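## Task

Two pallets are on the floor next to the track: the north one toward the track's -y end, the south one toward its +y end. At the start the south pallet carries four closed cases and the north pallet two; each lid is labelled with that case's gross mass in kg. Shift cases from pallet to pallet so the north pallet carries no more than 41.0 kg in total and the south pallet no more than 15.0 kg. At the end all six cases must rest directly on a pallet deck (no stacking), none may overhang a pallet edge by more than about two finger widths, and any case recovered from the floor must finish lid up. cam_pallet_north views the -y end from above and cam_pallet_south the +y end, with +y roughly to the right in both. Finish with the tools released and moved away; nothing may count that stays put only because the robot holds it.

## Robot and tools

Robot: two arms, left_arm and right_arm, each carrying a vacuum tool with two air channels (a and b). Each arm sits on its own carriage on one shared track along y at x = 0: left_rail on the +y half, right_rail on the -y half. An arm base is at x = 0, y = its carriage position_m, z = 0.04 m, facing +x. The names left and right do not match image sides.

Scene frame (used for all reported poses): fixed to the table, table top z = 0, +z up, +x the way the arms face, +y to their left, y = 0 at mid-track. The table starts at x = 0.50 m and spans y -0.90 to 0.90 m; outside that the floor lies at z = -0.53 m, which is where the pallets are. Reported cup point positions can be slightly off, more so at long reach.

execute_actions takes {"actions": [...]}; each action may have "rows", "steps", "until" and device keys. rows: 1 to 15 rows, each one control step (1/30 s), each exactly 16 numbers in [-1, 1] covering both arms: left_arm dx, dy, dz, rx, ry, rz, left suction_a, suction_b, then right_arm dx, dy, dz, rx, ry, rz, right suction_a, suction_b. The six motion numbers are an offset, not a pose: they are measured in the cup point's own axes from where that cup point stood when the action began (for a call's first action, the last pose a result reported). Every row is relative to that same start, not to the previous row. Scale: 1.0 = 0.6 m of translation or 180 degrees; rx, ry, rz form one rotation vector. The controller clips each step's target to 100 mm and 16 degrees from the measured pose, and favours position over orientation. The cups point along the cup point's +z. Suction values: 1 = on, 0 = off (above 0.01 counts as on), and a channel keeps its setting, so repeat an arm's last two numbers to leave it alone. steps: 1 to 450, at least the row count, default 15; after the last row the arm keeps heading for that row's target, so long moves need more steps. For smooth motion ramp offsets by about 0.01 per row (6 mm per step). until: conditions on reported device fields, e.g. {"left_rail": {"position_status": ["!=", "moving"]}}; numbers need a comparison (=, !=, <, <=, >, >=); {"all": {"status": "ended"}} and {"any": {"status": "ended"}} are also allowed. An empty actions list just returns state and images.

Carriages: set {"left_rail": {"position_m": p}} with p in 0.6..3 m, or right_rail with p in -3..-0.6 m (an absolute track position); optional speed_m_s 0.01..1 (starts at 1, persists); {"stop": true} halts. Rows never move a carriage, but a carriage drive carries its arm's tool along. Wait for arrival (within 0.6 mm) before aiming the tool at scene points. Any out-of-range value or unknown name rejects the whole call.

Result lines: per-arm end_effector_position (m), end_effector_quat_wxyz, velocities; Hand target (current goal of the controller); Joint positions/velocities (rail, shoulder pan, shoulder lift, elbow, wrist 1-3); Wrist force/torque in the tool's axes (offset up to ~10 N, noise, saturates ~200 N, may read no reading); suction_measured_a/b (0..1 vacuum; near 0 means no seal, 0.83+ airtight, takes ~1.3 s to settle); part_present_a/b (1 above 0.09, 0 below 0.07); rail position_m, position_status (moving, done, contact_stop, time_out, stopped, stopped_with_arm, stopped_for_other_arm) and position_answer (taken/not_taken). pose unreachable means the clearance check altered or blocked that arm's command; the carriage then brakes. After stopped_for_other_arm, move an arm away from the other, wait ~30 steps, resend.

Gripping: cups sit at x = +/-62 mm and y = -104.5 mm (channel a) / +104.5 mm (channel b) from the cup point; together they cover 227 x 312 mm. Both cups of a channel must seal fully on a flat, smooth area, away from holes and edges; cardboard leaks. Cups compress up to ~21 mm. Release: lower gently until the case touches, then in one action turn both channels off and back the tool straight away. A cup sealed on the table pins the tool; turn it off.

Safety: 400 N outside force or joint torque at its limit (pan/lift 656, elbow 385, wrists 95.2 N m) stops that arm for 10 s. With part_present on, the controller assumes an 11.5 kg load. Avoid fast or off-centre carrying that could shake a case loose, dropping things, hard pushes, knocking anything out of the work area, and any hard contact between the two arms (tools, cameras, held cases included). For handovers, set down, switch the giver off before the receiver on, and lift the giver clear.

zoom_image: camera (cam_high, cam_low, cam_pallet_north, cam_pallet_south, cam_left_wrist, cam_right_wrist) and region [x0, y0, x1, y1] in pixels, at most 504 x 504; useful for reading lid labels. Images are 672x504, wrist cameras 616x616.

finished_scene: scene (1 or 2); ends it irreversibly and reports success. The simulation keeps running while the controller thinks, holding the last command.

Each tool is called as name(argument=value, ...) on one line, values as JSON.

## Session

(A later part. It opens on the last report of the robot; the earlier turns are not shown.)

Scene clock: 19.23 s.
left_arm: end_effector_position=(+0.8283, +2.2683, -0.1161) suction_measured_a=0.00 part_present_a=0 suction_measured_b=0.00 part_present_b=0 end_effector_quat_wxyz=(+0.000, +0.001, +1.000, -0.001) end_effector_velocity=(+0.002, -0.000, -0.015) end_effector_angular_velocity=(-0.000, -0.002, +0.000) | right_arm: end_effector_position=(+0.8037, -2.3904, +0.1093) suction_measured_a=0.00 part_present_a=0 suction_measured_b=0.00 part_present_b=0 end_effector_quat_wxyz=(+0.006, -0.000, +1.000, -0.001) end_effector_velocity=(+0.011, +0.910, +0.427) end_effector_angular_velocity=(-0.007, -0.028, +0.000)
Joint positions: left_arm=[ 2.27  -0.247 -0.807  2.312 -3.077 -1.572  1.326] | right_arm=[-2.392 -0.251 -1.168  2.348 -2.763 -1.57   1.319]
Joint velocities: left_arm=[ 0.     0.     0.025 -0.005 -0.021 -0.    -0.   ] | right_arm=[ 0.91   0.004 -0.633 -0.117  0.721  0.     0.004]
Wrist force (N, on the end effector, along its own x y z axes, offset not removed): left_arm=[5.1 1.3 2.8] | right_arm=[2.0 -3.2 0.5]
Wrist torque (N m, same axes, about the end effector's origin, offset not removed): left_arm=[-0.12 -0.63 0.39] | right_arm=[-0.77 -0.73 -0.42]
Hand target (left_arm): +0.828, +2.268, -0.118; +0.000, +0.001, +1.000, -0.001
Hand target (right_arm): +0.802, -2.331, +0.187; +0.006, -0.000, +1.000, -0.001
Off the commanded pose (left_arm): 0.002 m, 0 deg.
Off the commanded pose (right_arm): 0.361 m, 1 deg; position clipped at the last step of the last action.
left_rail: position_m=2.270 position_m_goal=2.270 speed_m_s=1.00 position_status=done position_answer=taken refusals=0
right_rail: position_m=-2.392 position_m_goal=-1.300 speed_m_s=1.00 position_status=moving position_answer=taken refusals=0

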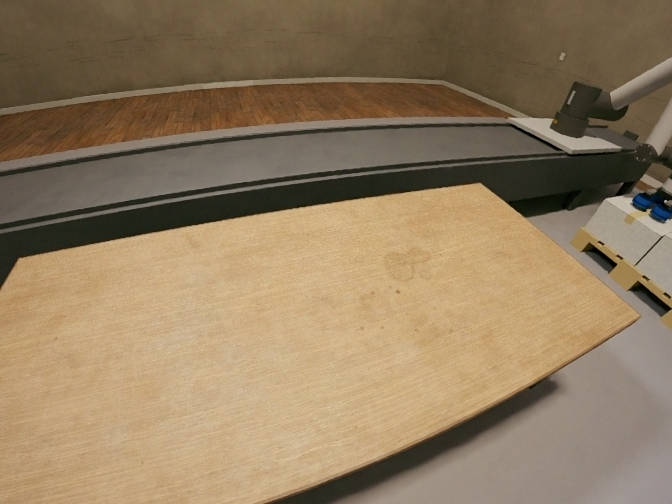

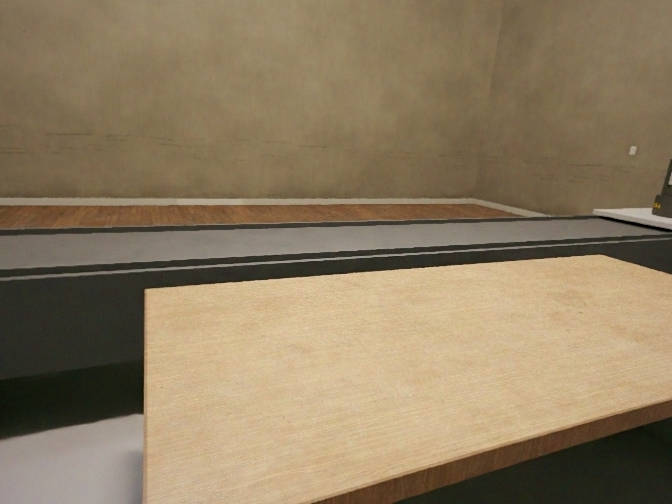

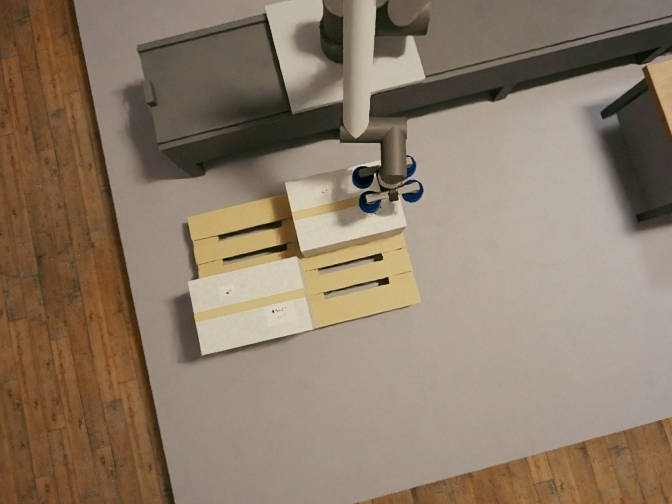

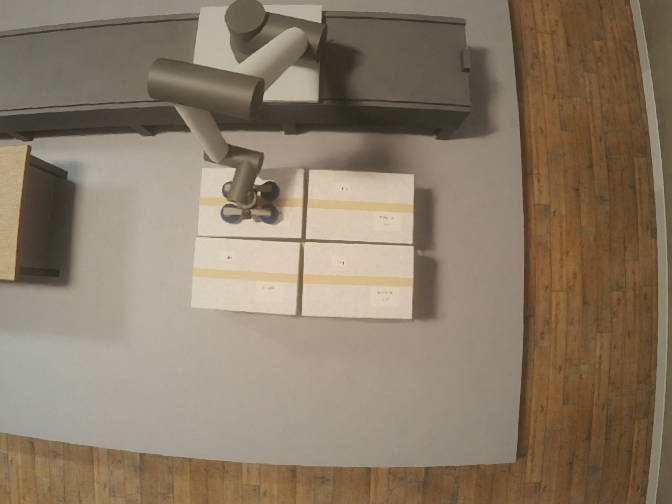

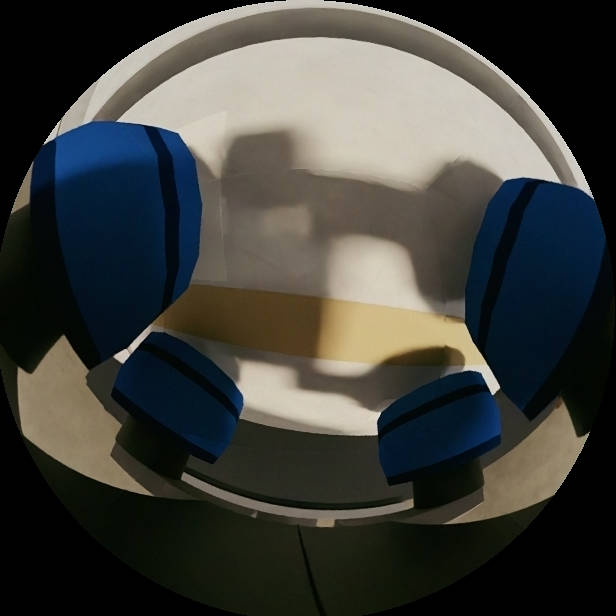

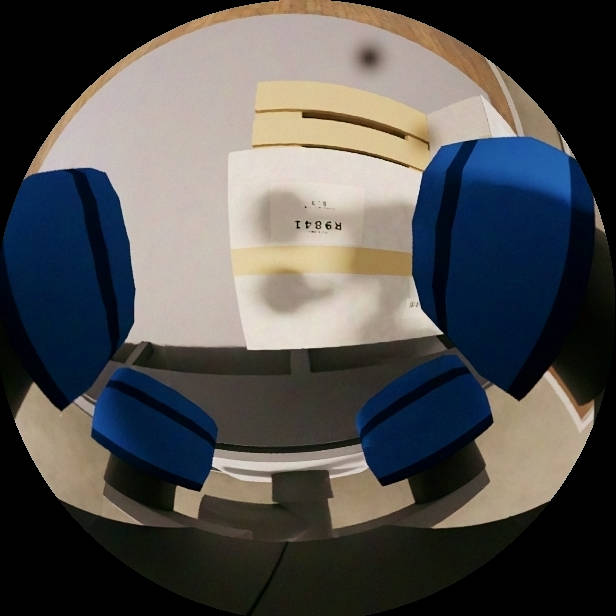

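execute_actions(actions=[])

execute_actions(actions=[{"rows":[[0,0,0.02,0,0,0,0,0,0,0,0,0,0,0,0,0],[0,0,0.03,0,0,0,0,0,0,0,0,0,0,0,0,0],[0,0,0.04,0,0,0,0,0,0,0,0,0,0,0,0,0],[0,0,0.05,0,0,0,0,0,0,0,0,0,0,0,0,0]],"steps":12}])

Scene clock: 19.53 s.
left_arm: end_effector_position=(+0.8285, +2.2682, -0.1179) suction_measured_a=0.00 part_present_a=0 suction_measured_b=0.00 part_present_b=0 end_effector_quat_wxyz=(+0.000, +0.001, +1.000, -0.001) end_effector_velocity=(+0.000, -0.000, -0.002) end_effector_angular_velocity=(-0.000, -0.000, -0.000) | right_arm: end_effector_position=(+0.8022, -2.0909, +0.1785) suction_measured_a=0.00 part_present_a=0 suction_measured_b=0.00 part_present_b=0 end_effector_quat_wxyz=(+0.006, -0.000, +1.000, -0.001) end_effector_velocity=(-0.005, +1.001, +0.062) end_effector_angular_velocity=(+0.000, +0.000, -0.000)
Joint positions: left_arm=[ 2.27  -0.247 -0.805  2.312 -3.079 -1.572  1.326] | right_arm=[-2.093 -0.25  -1.27   2.327 -2.641 -1.57   1.32 ]
Joint velocities: left_arm=[ 0.    -0.     0.002 -0.    -0.002  0.     0.   ] | right_arm=[ 1.     0.    -0.09  -0.019  0.11  -0.     0.001]
Wrist force (N, on the end effector, along its own x y z axes, offset not removed): left_arm=[5.3 -1.3 3.5] | right_arm=[3.9 1.1 -5.5]
Wrist torque (N m, same axes, about the end effector's origin, offset not removed): left_arm=[-0.44 -0.56 0.39] | right_arm=[-0.39 -1.00 -0.40]
Hand target (left_arm): +0.828, +2.268, -0.118; +0.000, +0.001, +1.000, -0.001
Hand target (right_arm): +0.802, -2.031, +0.187; +0.006, -0.000, +1.000, -0.001
Off the commanded pose (left_arm): 0.000 m, 0 deg.
Off the commanded pose (right_arm): 0.292 m, 1 deg; position clipped at the last step of the last action.
left_rail: position_m=2.270 position_m_goal=2.270 speed_m_s=1.00 position_status=done position_answer=taken refusals=0
right_rail: position_m=-2.093 position_m_goal=-1.300 speed_m_s=1.00 position_status=moving position_answer=taken refusals=0

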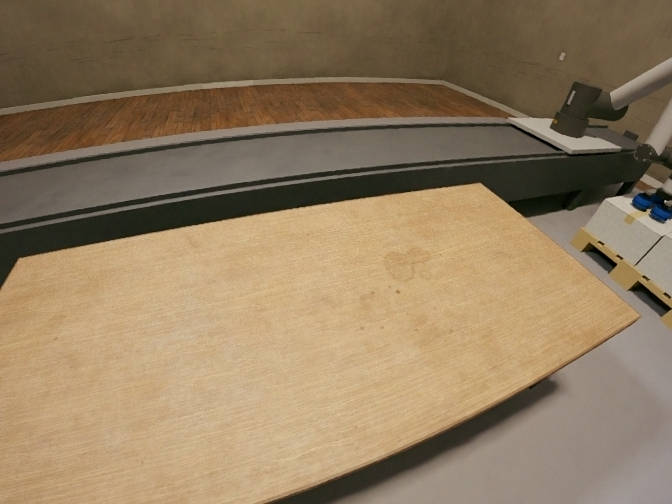

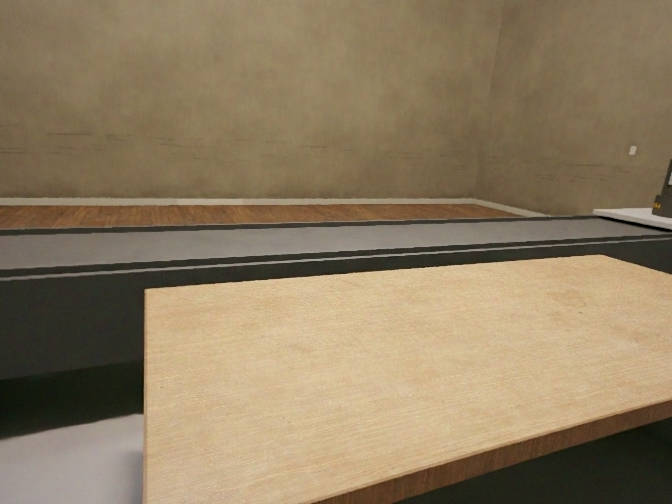

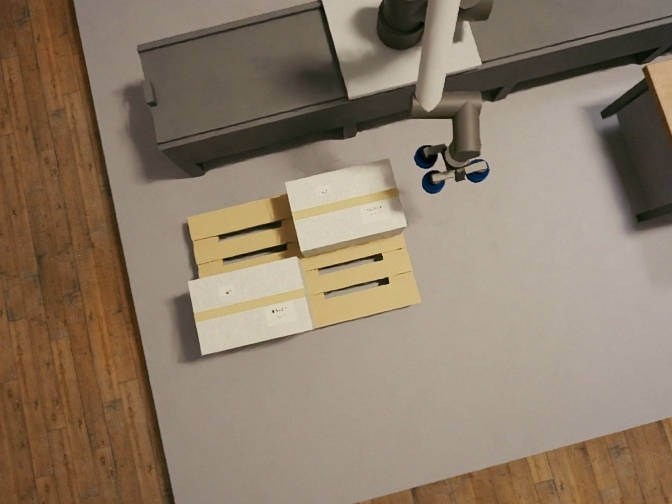

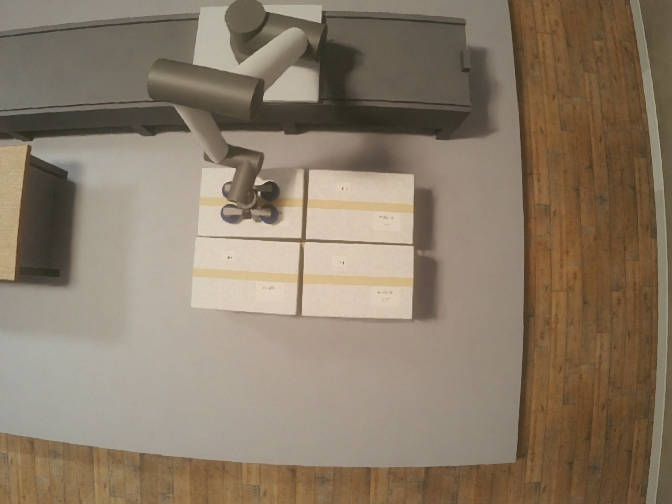

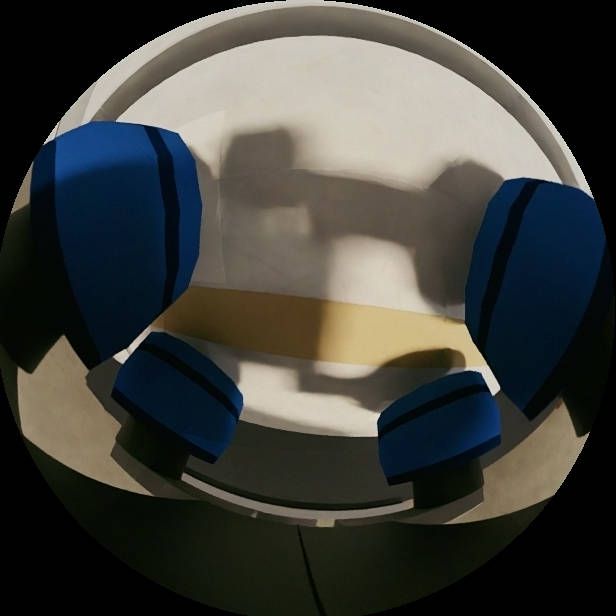

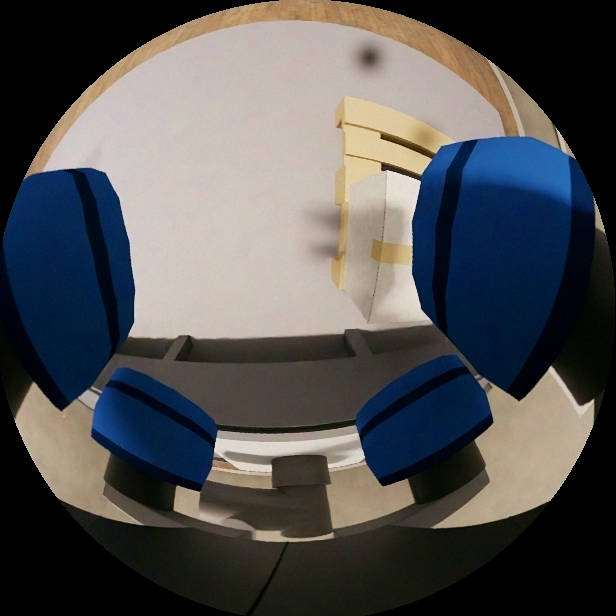

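Scene clock: 19.93 s.
left_arm: end_effector_position=(+0.8283, +2.2683, -0.1445) suction_measured_a=0.00 part_present_a=0 suction_measured_b=0.00 part_present_b=0 end_effector_quat_wxyz=(+0.000, +0.001, +1.000, -0.001) end_effector_velocity=(+0.002, -0.001, -0.025) end_effector_angular_velocity=(-0.001, -0.004, -0.000) | right_arm: end_effector_position=(+0.8022, -1.6909, +0.1788) suction_measured_a=0.00 part_present_a=0 suction_measured_b=0.00 part_present_b=0 end_effector_quat_wxyz=(+0.006, -0.000, +1.000, -0.001) end_effector_velocity=(+0.000, +1.000, -0.002) end_effector_angular_velocity=(-0.000, -0.000, +0.000)
Joint positions: left_arm=[ 2.27  -0.247 -0.763  2.305 -3.114 -1.572  1.326] | right_arm=[-1.693 -0.25  -1.27   2.327 -2.641 -1.57   1.32 ]
Joint velocities: left_arm=[ 0.    -0.     0.04  -0.009 -0.036  0.     0.   ] | right_arm=[ 1.     0.     0.003  0.001 -0.004 -0.     0.   ]
Wrist force (N, on the end effector, along its own x y z axes, offset not removed): left_arm=[9.6 -0.9 -39.1] | right_arm=[4.9 -1.1 -2.4]
Wrist torque (N m, same axes, about the end effector's origin, offset not removed): left_arm=[-0.40 -0.59 0.33] | right_arm=[-0.68 -1.04 -0.56]
Hand target (left_arm): +0.828, +2.268, -0.148; +0.000, +0.001, +1.000, -0.001
Hand target (right_arm): +0.802, -1.631, +0.179; +0.006, -0.000, +1.000, -0.001
Off the commanded pose (left_arm): 0.003 m, 0 deg.
Off the commanded pose (right_arm): 0.000 m, 0 deg.
left_rail: position_m=2.270 position_m_goal=2.270 speed_m_s=1.00 position_status=done position_answer=taken refusals=0
right_rail: position_m=-1.693 position_m_goal=-1.300 speed_m_s=1.00 position_status=moving position_answer=taken refusals=0

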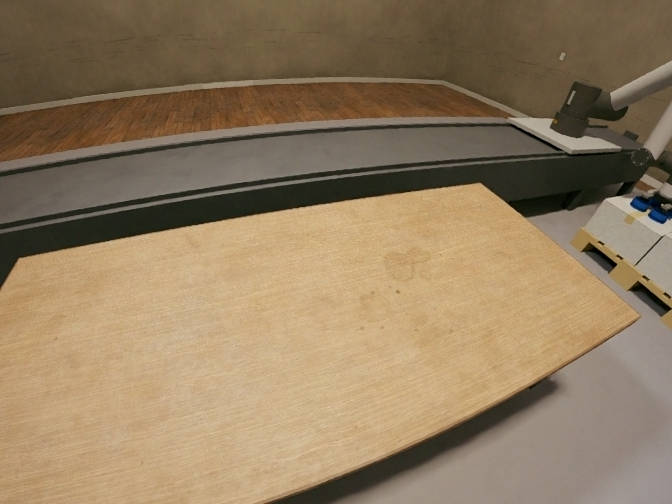

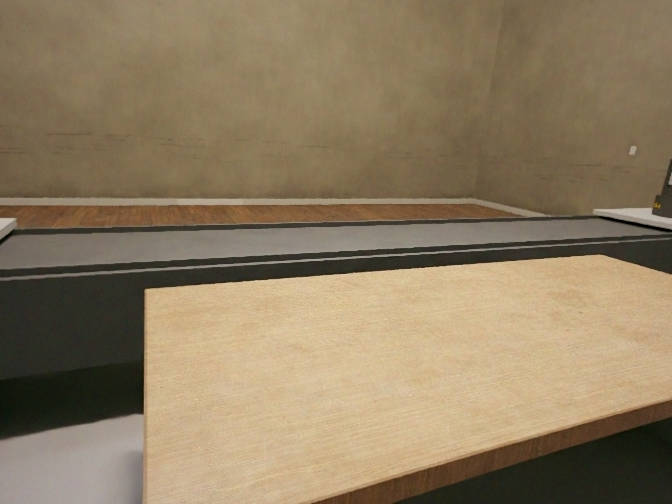

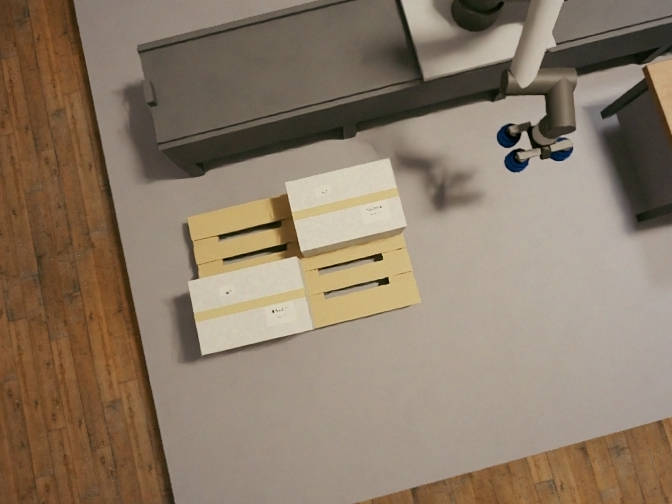

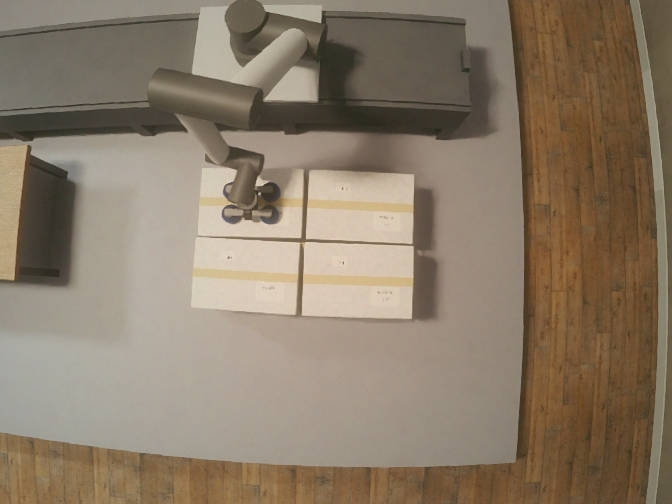

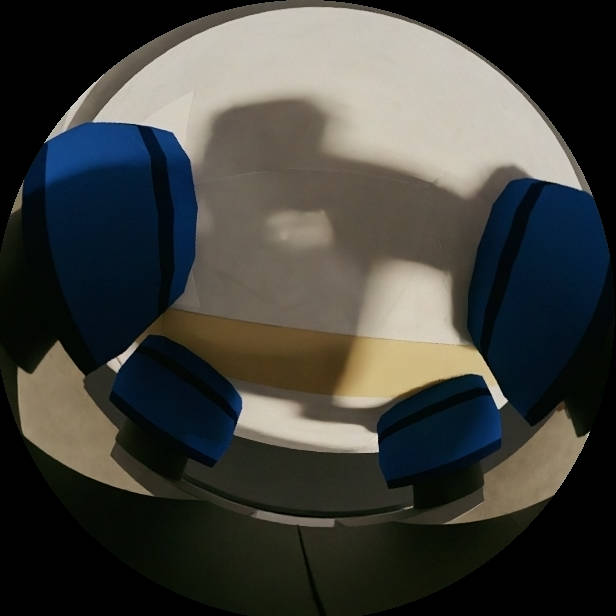

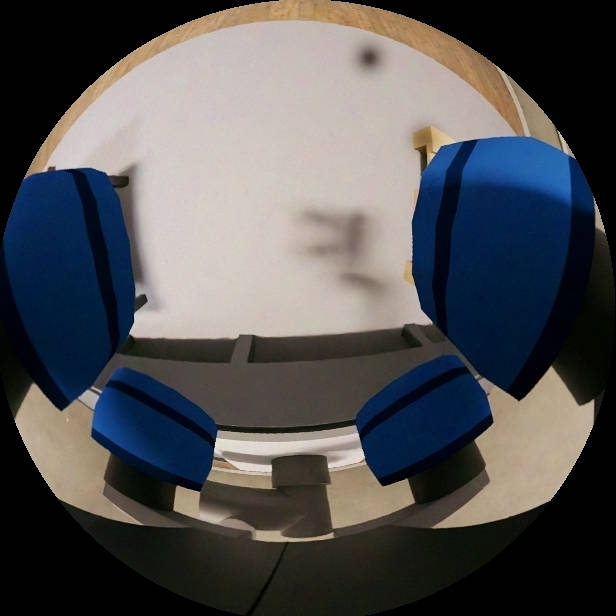

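execute_actions(actions=[{"rows":[[0,0,0.008,0,0,0,1,1,0,0,-0.55,0,0,0,0,0]],"steps":35}])

Scene clock: 21.30 s.
left_arm: end_effector_position=(+0.8283, +2.2682, -0.1493) suction_measured_a=0.89 part_present_a=1 suction_measured_b=0.89 part_present_b=1 end_effector_quat_wxyz=(+0.000, +0.001, +1.000, -0.001) end_effector_velocity=(+0.000, +0.000, +0.000) end_effector_angular_velocity=(+0.000, -0.000, -0.000) | right_arm: end_effector_position=(+0.7978, -1.2963, +0.5069) suction_measured_a=0.00 part_present_a=0 suction_measured_b=0.00 part_present_b=0 end_effector_quat_wxyz=(+0.007, -0.000, +1.000, -0.001) end_effector_velocity=(-0.000, -0.001, +0.011) end_effector_angular_velocity=(+0.001, +0.006, -0.000)
Joint positions: left_arm=[ 2.27  -0.247 -0.755  2.304 -3.12  -1.572  1.326] | right_arm=[-1.3   -0.25  -1.609  2.102 -2.077 -1.57   1.32 ]
Joint velocities: left_arm=[ 0. -0.  0. -0. -0.  0.  0.] | right_arm=[ 0.    -0.001 -0.006 -0.013  0.024 -0.    -0.001]
Wrist force (N, on the end effector, along its own x y z axes, offset not removed): left_arm=[3.5 -1.8 22.3] | right_arm=[0.8 5.1 -1.1]
Wrist torque (N m, same axes, about the end effector's origin, offset not removed): left_arm=[3.41 -3.12 0.23] | right_arm=[0.18 -0.58 -0.49]
Hand target (left_arm): +0.828, +2.268, -0.149; +0.000, +0.001, +1.000, -0.001
Hand target (right_arm): +0.798, -1.296, +0.508; +0.006, -0.000, +1.000, -0.001
Off the commanded pose (left_arm): 0.000 m, 0 deg.
Off the commanded pose (right_arm): 0.002 m, 0 deg.
left_rail: position_m=2.270 position_m_goal=2.270 speed_m_s=1.00 position_status=done position_answer=taken refusals=0
right_rail: position_m=-1.300 position_m_goal=-1.300 speed_m_s=1.00 position_status=done position_answer=taken refusals=0

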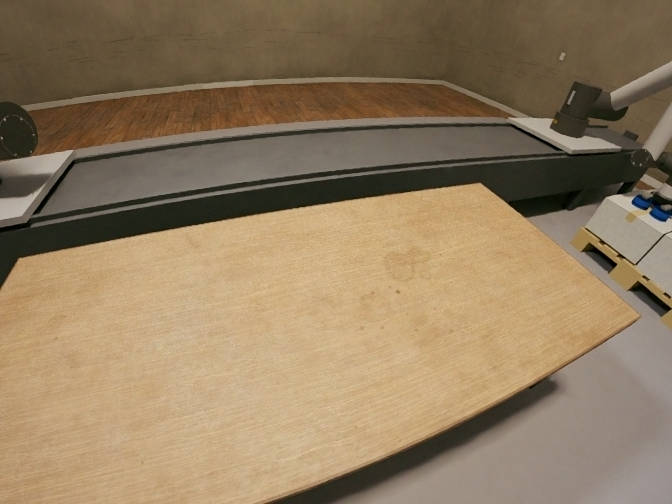

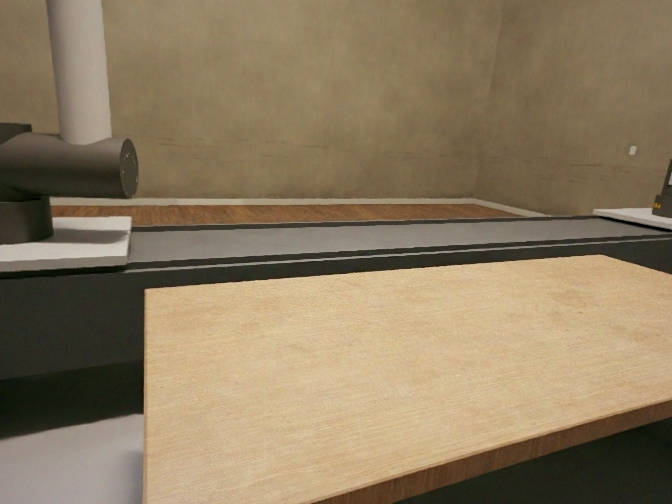

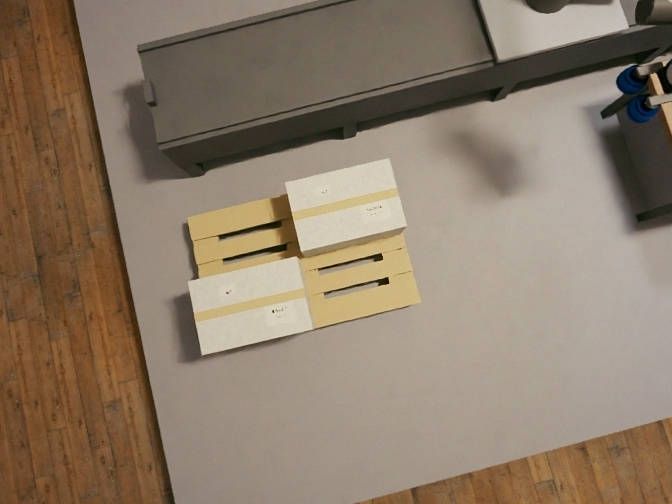

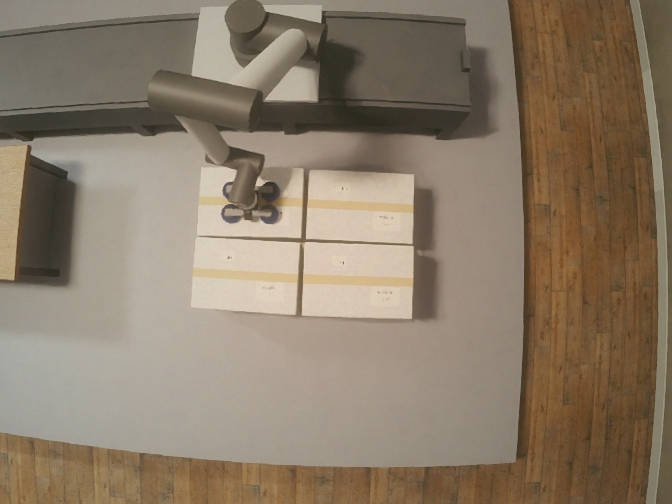

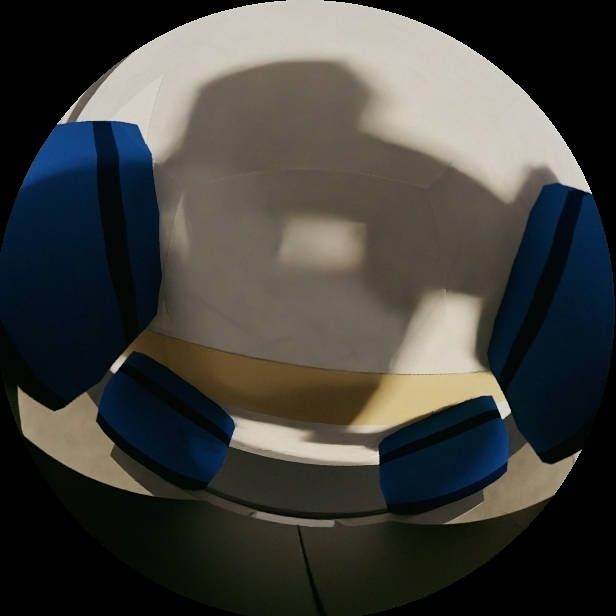

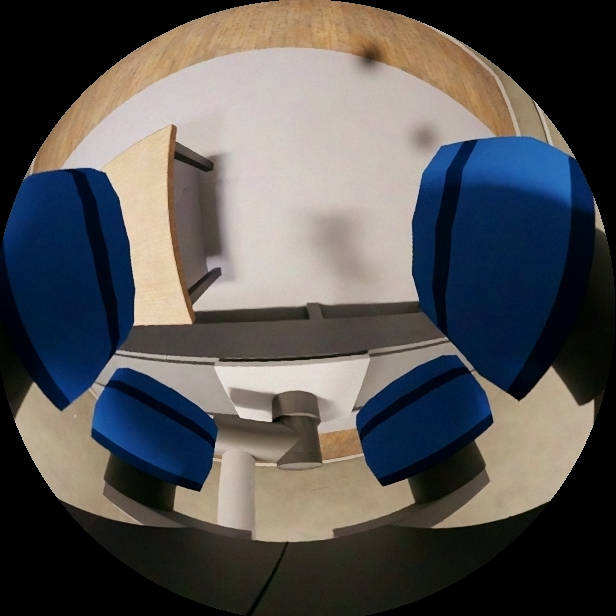

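execute_actions(actions=[{"rows":[[0,0,-0.005,0,0,0,1,1,0,0,0,0,0,0,0,0],[0,0,-0.015,0,0,0,1,1,0,0,0,0,0,0,0,0],[0,0,-0.03,0,0,0,1,1,0,0,0,0,0,0,0,0],[0,0,-0.05,0,0,0,1,1,0,0,0,0,0,0,0,0],[0,0,-0.075,0,0,0,1,1,0,0,0,0,0,0,0,0],[0,0,-0.105,0,0,0,1,1,0,0,0,0,0,0,0,0],[0,0,-0.135,0,0,0,1,1,0,0,0,0,0,0,0,0],[0,0,-0.165,0,0,0,1,1,0,0,0,0,0,0,0,0],[0,0,-0.195,0,0,0,1,1,0,0,0,0,0,0,0,0],[0,0,-0.225,0,0,0,1,1,0,0,0,0,0,0,0,0],[0,0,-0.255,0,0,0,1,1,0,0,0,0,0,0,0,0],[0,0,-0.285,0,0,0,1,1,0,0,0,0,0,0,0,0],[0,0,-0.315,0,0,0,1,1,0,0,0,0,0,0,0,0],[0,0,-0.345,0,0,0,1,1,0,0,0,0,0,0,0,0],[0,0,-0.375,0,0,0,1,1,0,0,0,0,0,0,0,0]],"steps":15},{"left_rail":{"position_m":0.6},"rows":[[0,0,-0.04,0,0,0,1,1,0,0,0,0,0,0,0,0],[0,0,-0.08,0,0,0,1,1,0,0,0,0,0,0,0,0],[0,0,-0.12,0,0,0,1,1,0,0,0,0,0,0,0,0],[0,0,-0.16,0,0,0,1,1,0,0,0,0,0,0,0,0],[0,0,-0.20,0,0,0,1,1,0,0,0,0,0,0,0,0],[0,0,-0.24,0,0,0,1,1,0,0,0,0,0,0,0,0],[0,0,-0.28,0,0,0,1,1,0,0,0,0,0,0,0,0],[0,0,-0.32,0,0,0,1,1,0,0,0,0,0,0,0,0],[0,0,-0.36,0,0,0,1,1,0,0,0,0,0,0,0,0],[0,0,-0.40,0,0,0,1,1,0,0,0,0,0,0,0,0],[0,0,-0.44,0,0,0,1,1,0,0,0,0,0,0,0,0],[0,0,-0.48,0,0,0,1,1,0,0,0,0,0,0,0,0],[0,0,-0.51,0,0,0,1,1,0,0,0,0,0,0,0,0],[0,0,-0.53,0,0,0,1,1,0,0,0,0,0,0,0,0],[0,0,-0.55,0,0,0,1,1,0,0,0,0,0,0,0,0]],"steps":24}])

Scene clock: 23.97 s.
left_arm: end_effector_position=(+0.8290, +1.7633, +0.2687) suction_measured_a=0.89 part_present_a=1 suction_measured_b=0.89 part_present_b=1 end_effector_quat_wxyz=(+0.010, +0.001, +1.000, -0.003) end_effector_velocity=(-0.016, -1.000, +0.231) end_effector_angular_velocity=(+0.013, +0.054, +0.001) | right_arm: end_effector_position=(+0.7978, -1.2964, +0.5069) suction_measured_a=0.00 part_present_a=0 suction_measured_b=0.00 part_present_b=0 end_effector_quat_wxyz=(+0.007, -0.000, +1.000, -0.002) end_effector_velocity=(-0.000, +0.000, +0.000) end_effector_angular_velocity=(-0.000, -0.000, +0.000)
Joint positions: left_arm=[ 1.763 -0.245 -1.361  2.25  -2.481 -1.572  1.328] | right_arm=[-1.3   -0.25  -1.609  2.102 -2.077 -1.57   1.32 ]
Joint velocities: left_arm=[-1.    -0.005 -0.278 -0.135  0.469 -0.    -0.006] | right_arm=[ 0.  0. -0.  0. -0. -0. -0.]
Wrist force (N, on the end effector, along its own x y z axes, offset not removed): left_arm=[4.3 -1.2 -7.7] | right_arm=[0.3 0.3 -0.7]
Wrist torque (N m, same axes, about the end effector's origin, offset not removed): left_arm=[2.83 -2.62 0.35] | right_arm=[-0.41 -0.36 -0.52]
Hand target (left_arm): +0.827, +1.703, +0.299; +0.005, +0.001, +1.000, -0.002
Hand target (right_arm): +0.798, -1.296, +0.507; +0.007, -0.000, +1.000, -0.002
Off the commanded pose (left_arm): 0.031 m, 1 deg.
Off the commanded pose (right_arm): 0.000 m, 0 deg.
left_rail: position_m=1.763 position_m_goal=0.600 speed_m_s=1.00 position_status=moving position_answer=taken refusals=0
right_rail: position_m=-1.300 position_m_goal=-1.300 speed_m_s=1.00 position_status=done position_answer=taken refusals=0

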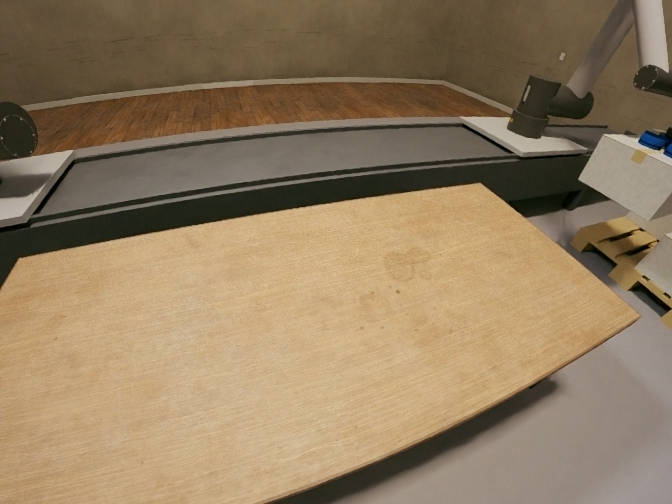

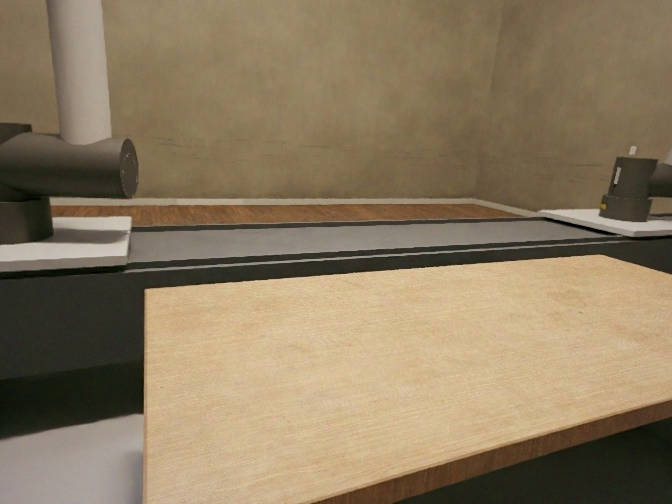

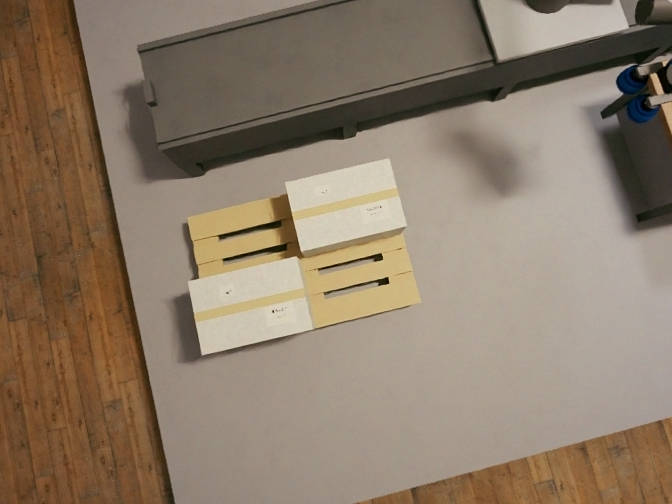

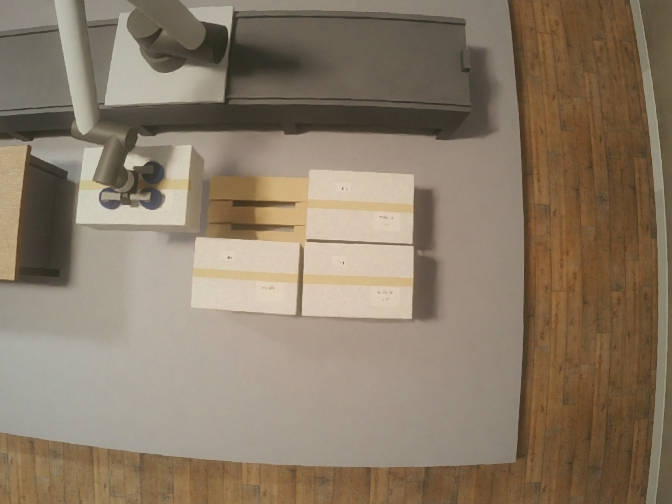

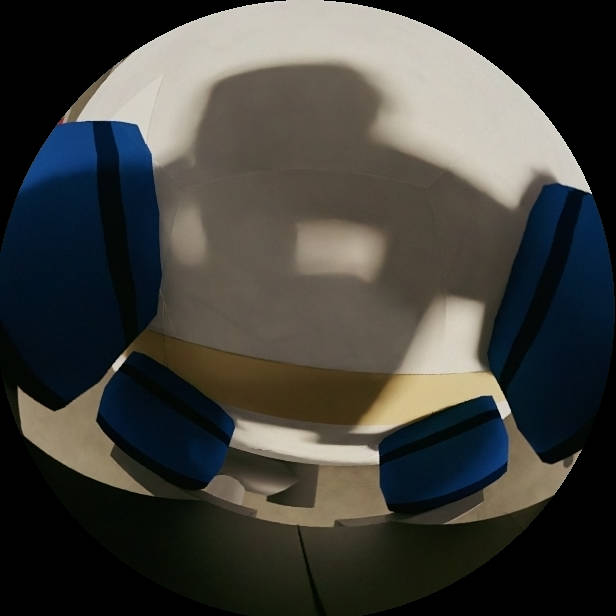

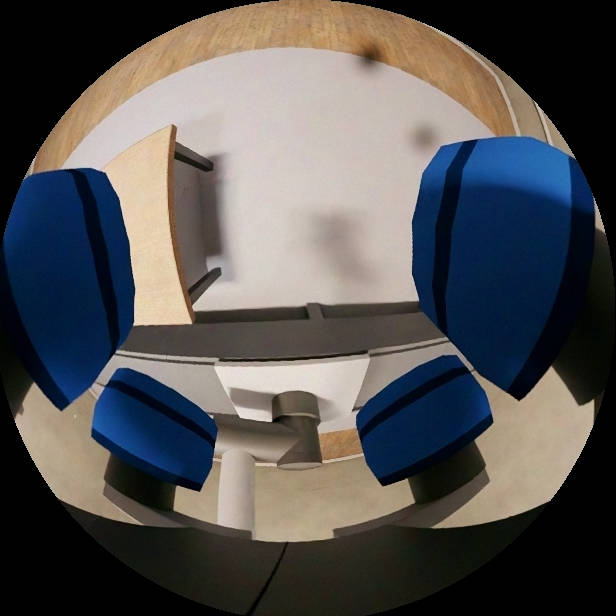

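execute_actions(actions=[{"rows":[[0,0,-0.2,0,0,0,1,1,0,0,0,0,0,0,0,0]],"steps":45,"until":{"all":{"status":"ended"}}}])

Scene clock: 25.40 s.
left_arm: end_effector_position=(+0.8267, +0.6003, +0.3888) suction_measured_a=0.89 part_present_a=1 suction_measured_b=0.89 part_present_b=1 end_effector_quat_wxyz=(+0.010, +0.001, +1.000, -0.003) end_effector_velocity=(-0.000, +0.003, +0.000) end_effector_angular_velocity=(+0.009, -0.001, +0.000) | right_arm: end_effector_position=(+0.7978, -1.2964, +0.5069) suction_measured_a=0.00 part_present_a=0 suction_measured_b=0.00 part_present_b=0 end_effector_quat_wxyz=(+0.007, -0.000, +1.000, -0.002) end_effector_velocity=(+0.000, -0.000, -0.000) end_effector_angular_velocity=(+0.000, +0.000, -0.000)
Joint positions: left_arm=[ 0.6   -0.245 -1.486  2.172 -2.278 -1.572  1.328] | right_arm=[-1.3   -0.25  -1.609  2.102 -2.077 -1.57   1.32 ]
Joint velocities: left_arm=[-0.     0.    -0.001 -0.     0.002  0.009  0.   ] | right_arm=[ 0. -0.  0. -0.  0.  0. -0.]
Wrist force (N, on the end effector, along its own x y z axes, offset not removed): left_arm=[4.3 -21.4 22.4] | right_arm=[2.2 3.0 0.0]
Wrist torque (N m, same axes, about the end effector's origin, offset not removed): left_arm=[5.17 -3.20 0.03] | right_arm=[-0.05 -0.67 -0.55]
Hand target (left_arm): +0.827, +0.600, +0.389; +0.010, +0.001, +1.000, -0.003
Hand target (right_arm): +0.798, -1.296, +0.507; +0.007, -0.000, +1.000, -0.002
Off the commanded pose (left_arm): 0.000 m, 0 deg.
Off the commanded pose (right_arm): 0.000 m, 0 deg.
left_rail: position_m=0.600 position_m_goal=0.600 speed_m_s=1.00 position_status=done position_answer=taken refusals=0
right_rail: position_m=-1.300 position_m_goal=-1.300 speed_m_s=1.00 position_status=done position_answer=taken refusals=0

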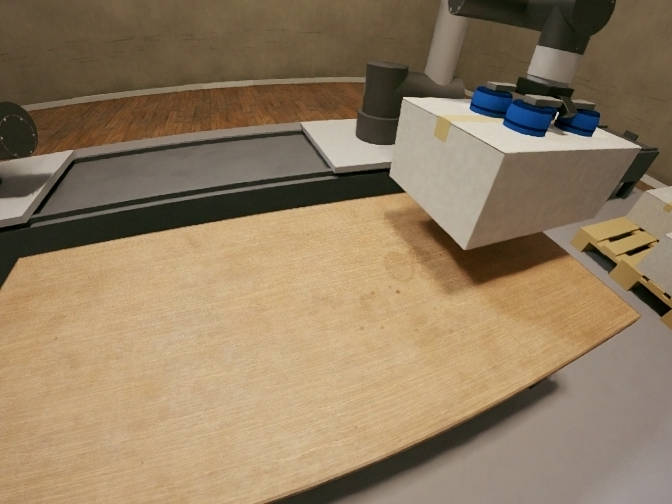

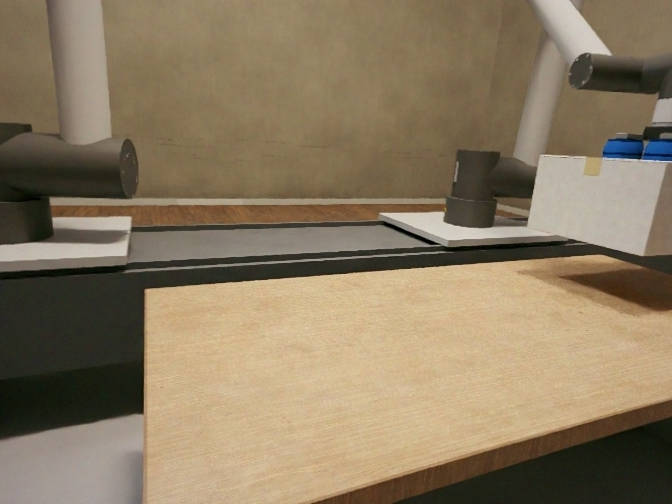

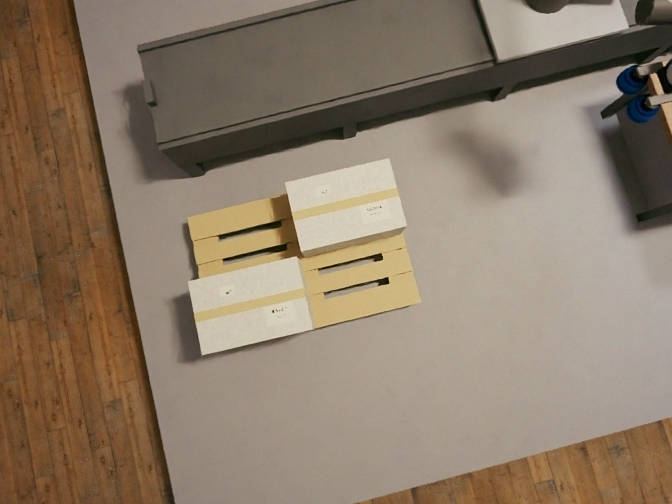

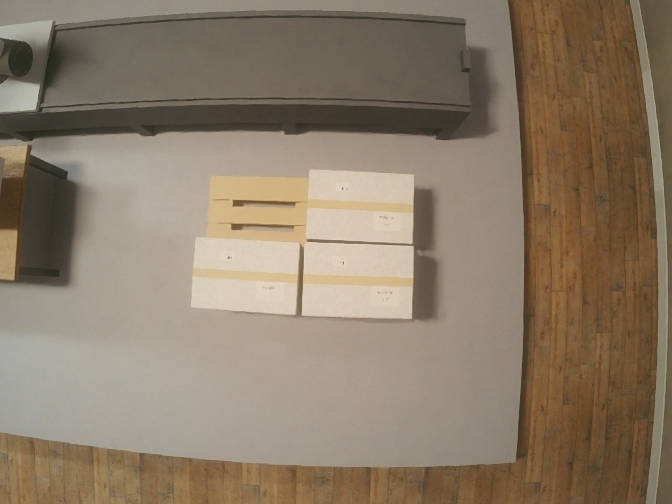

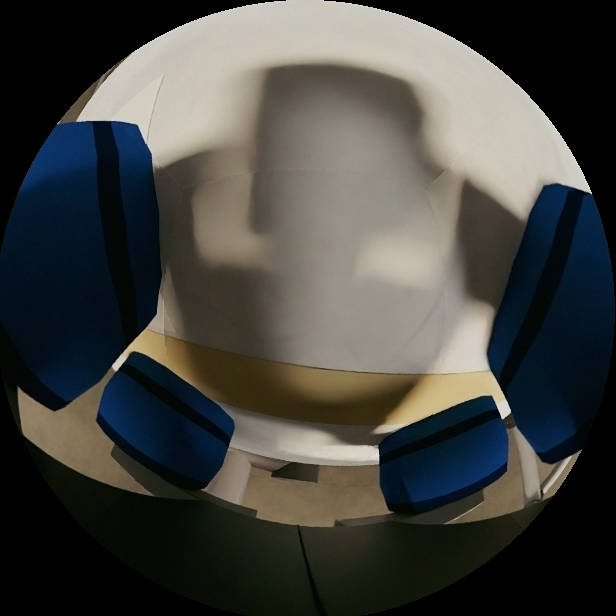

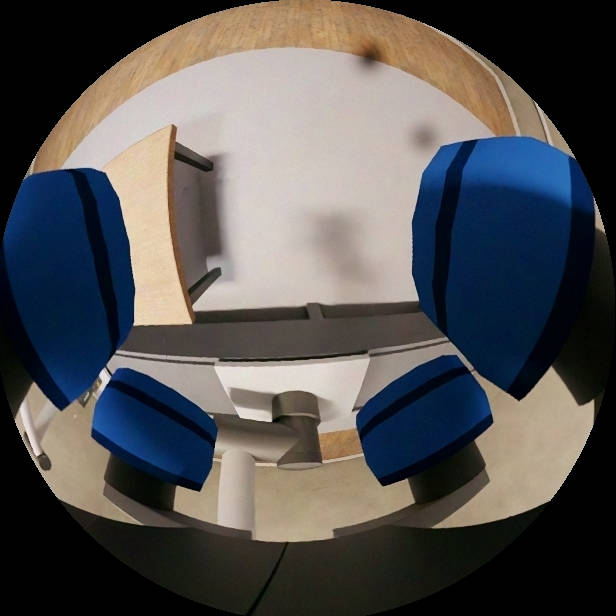

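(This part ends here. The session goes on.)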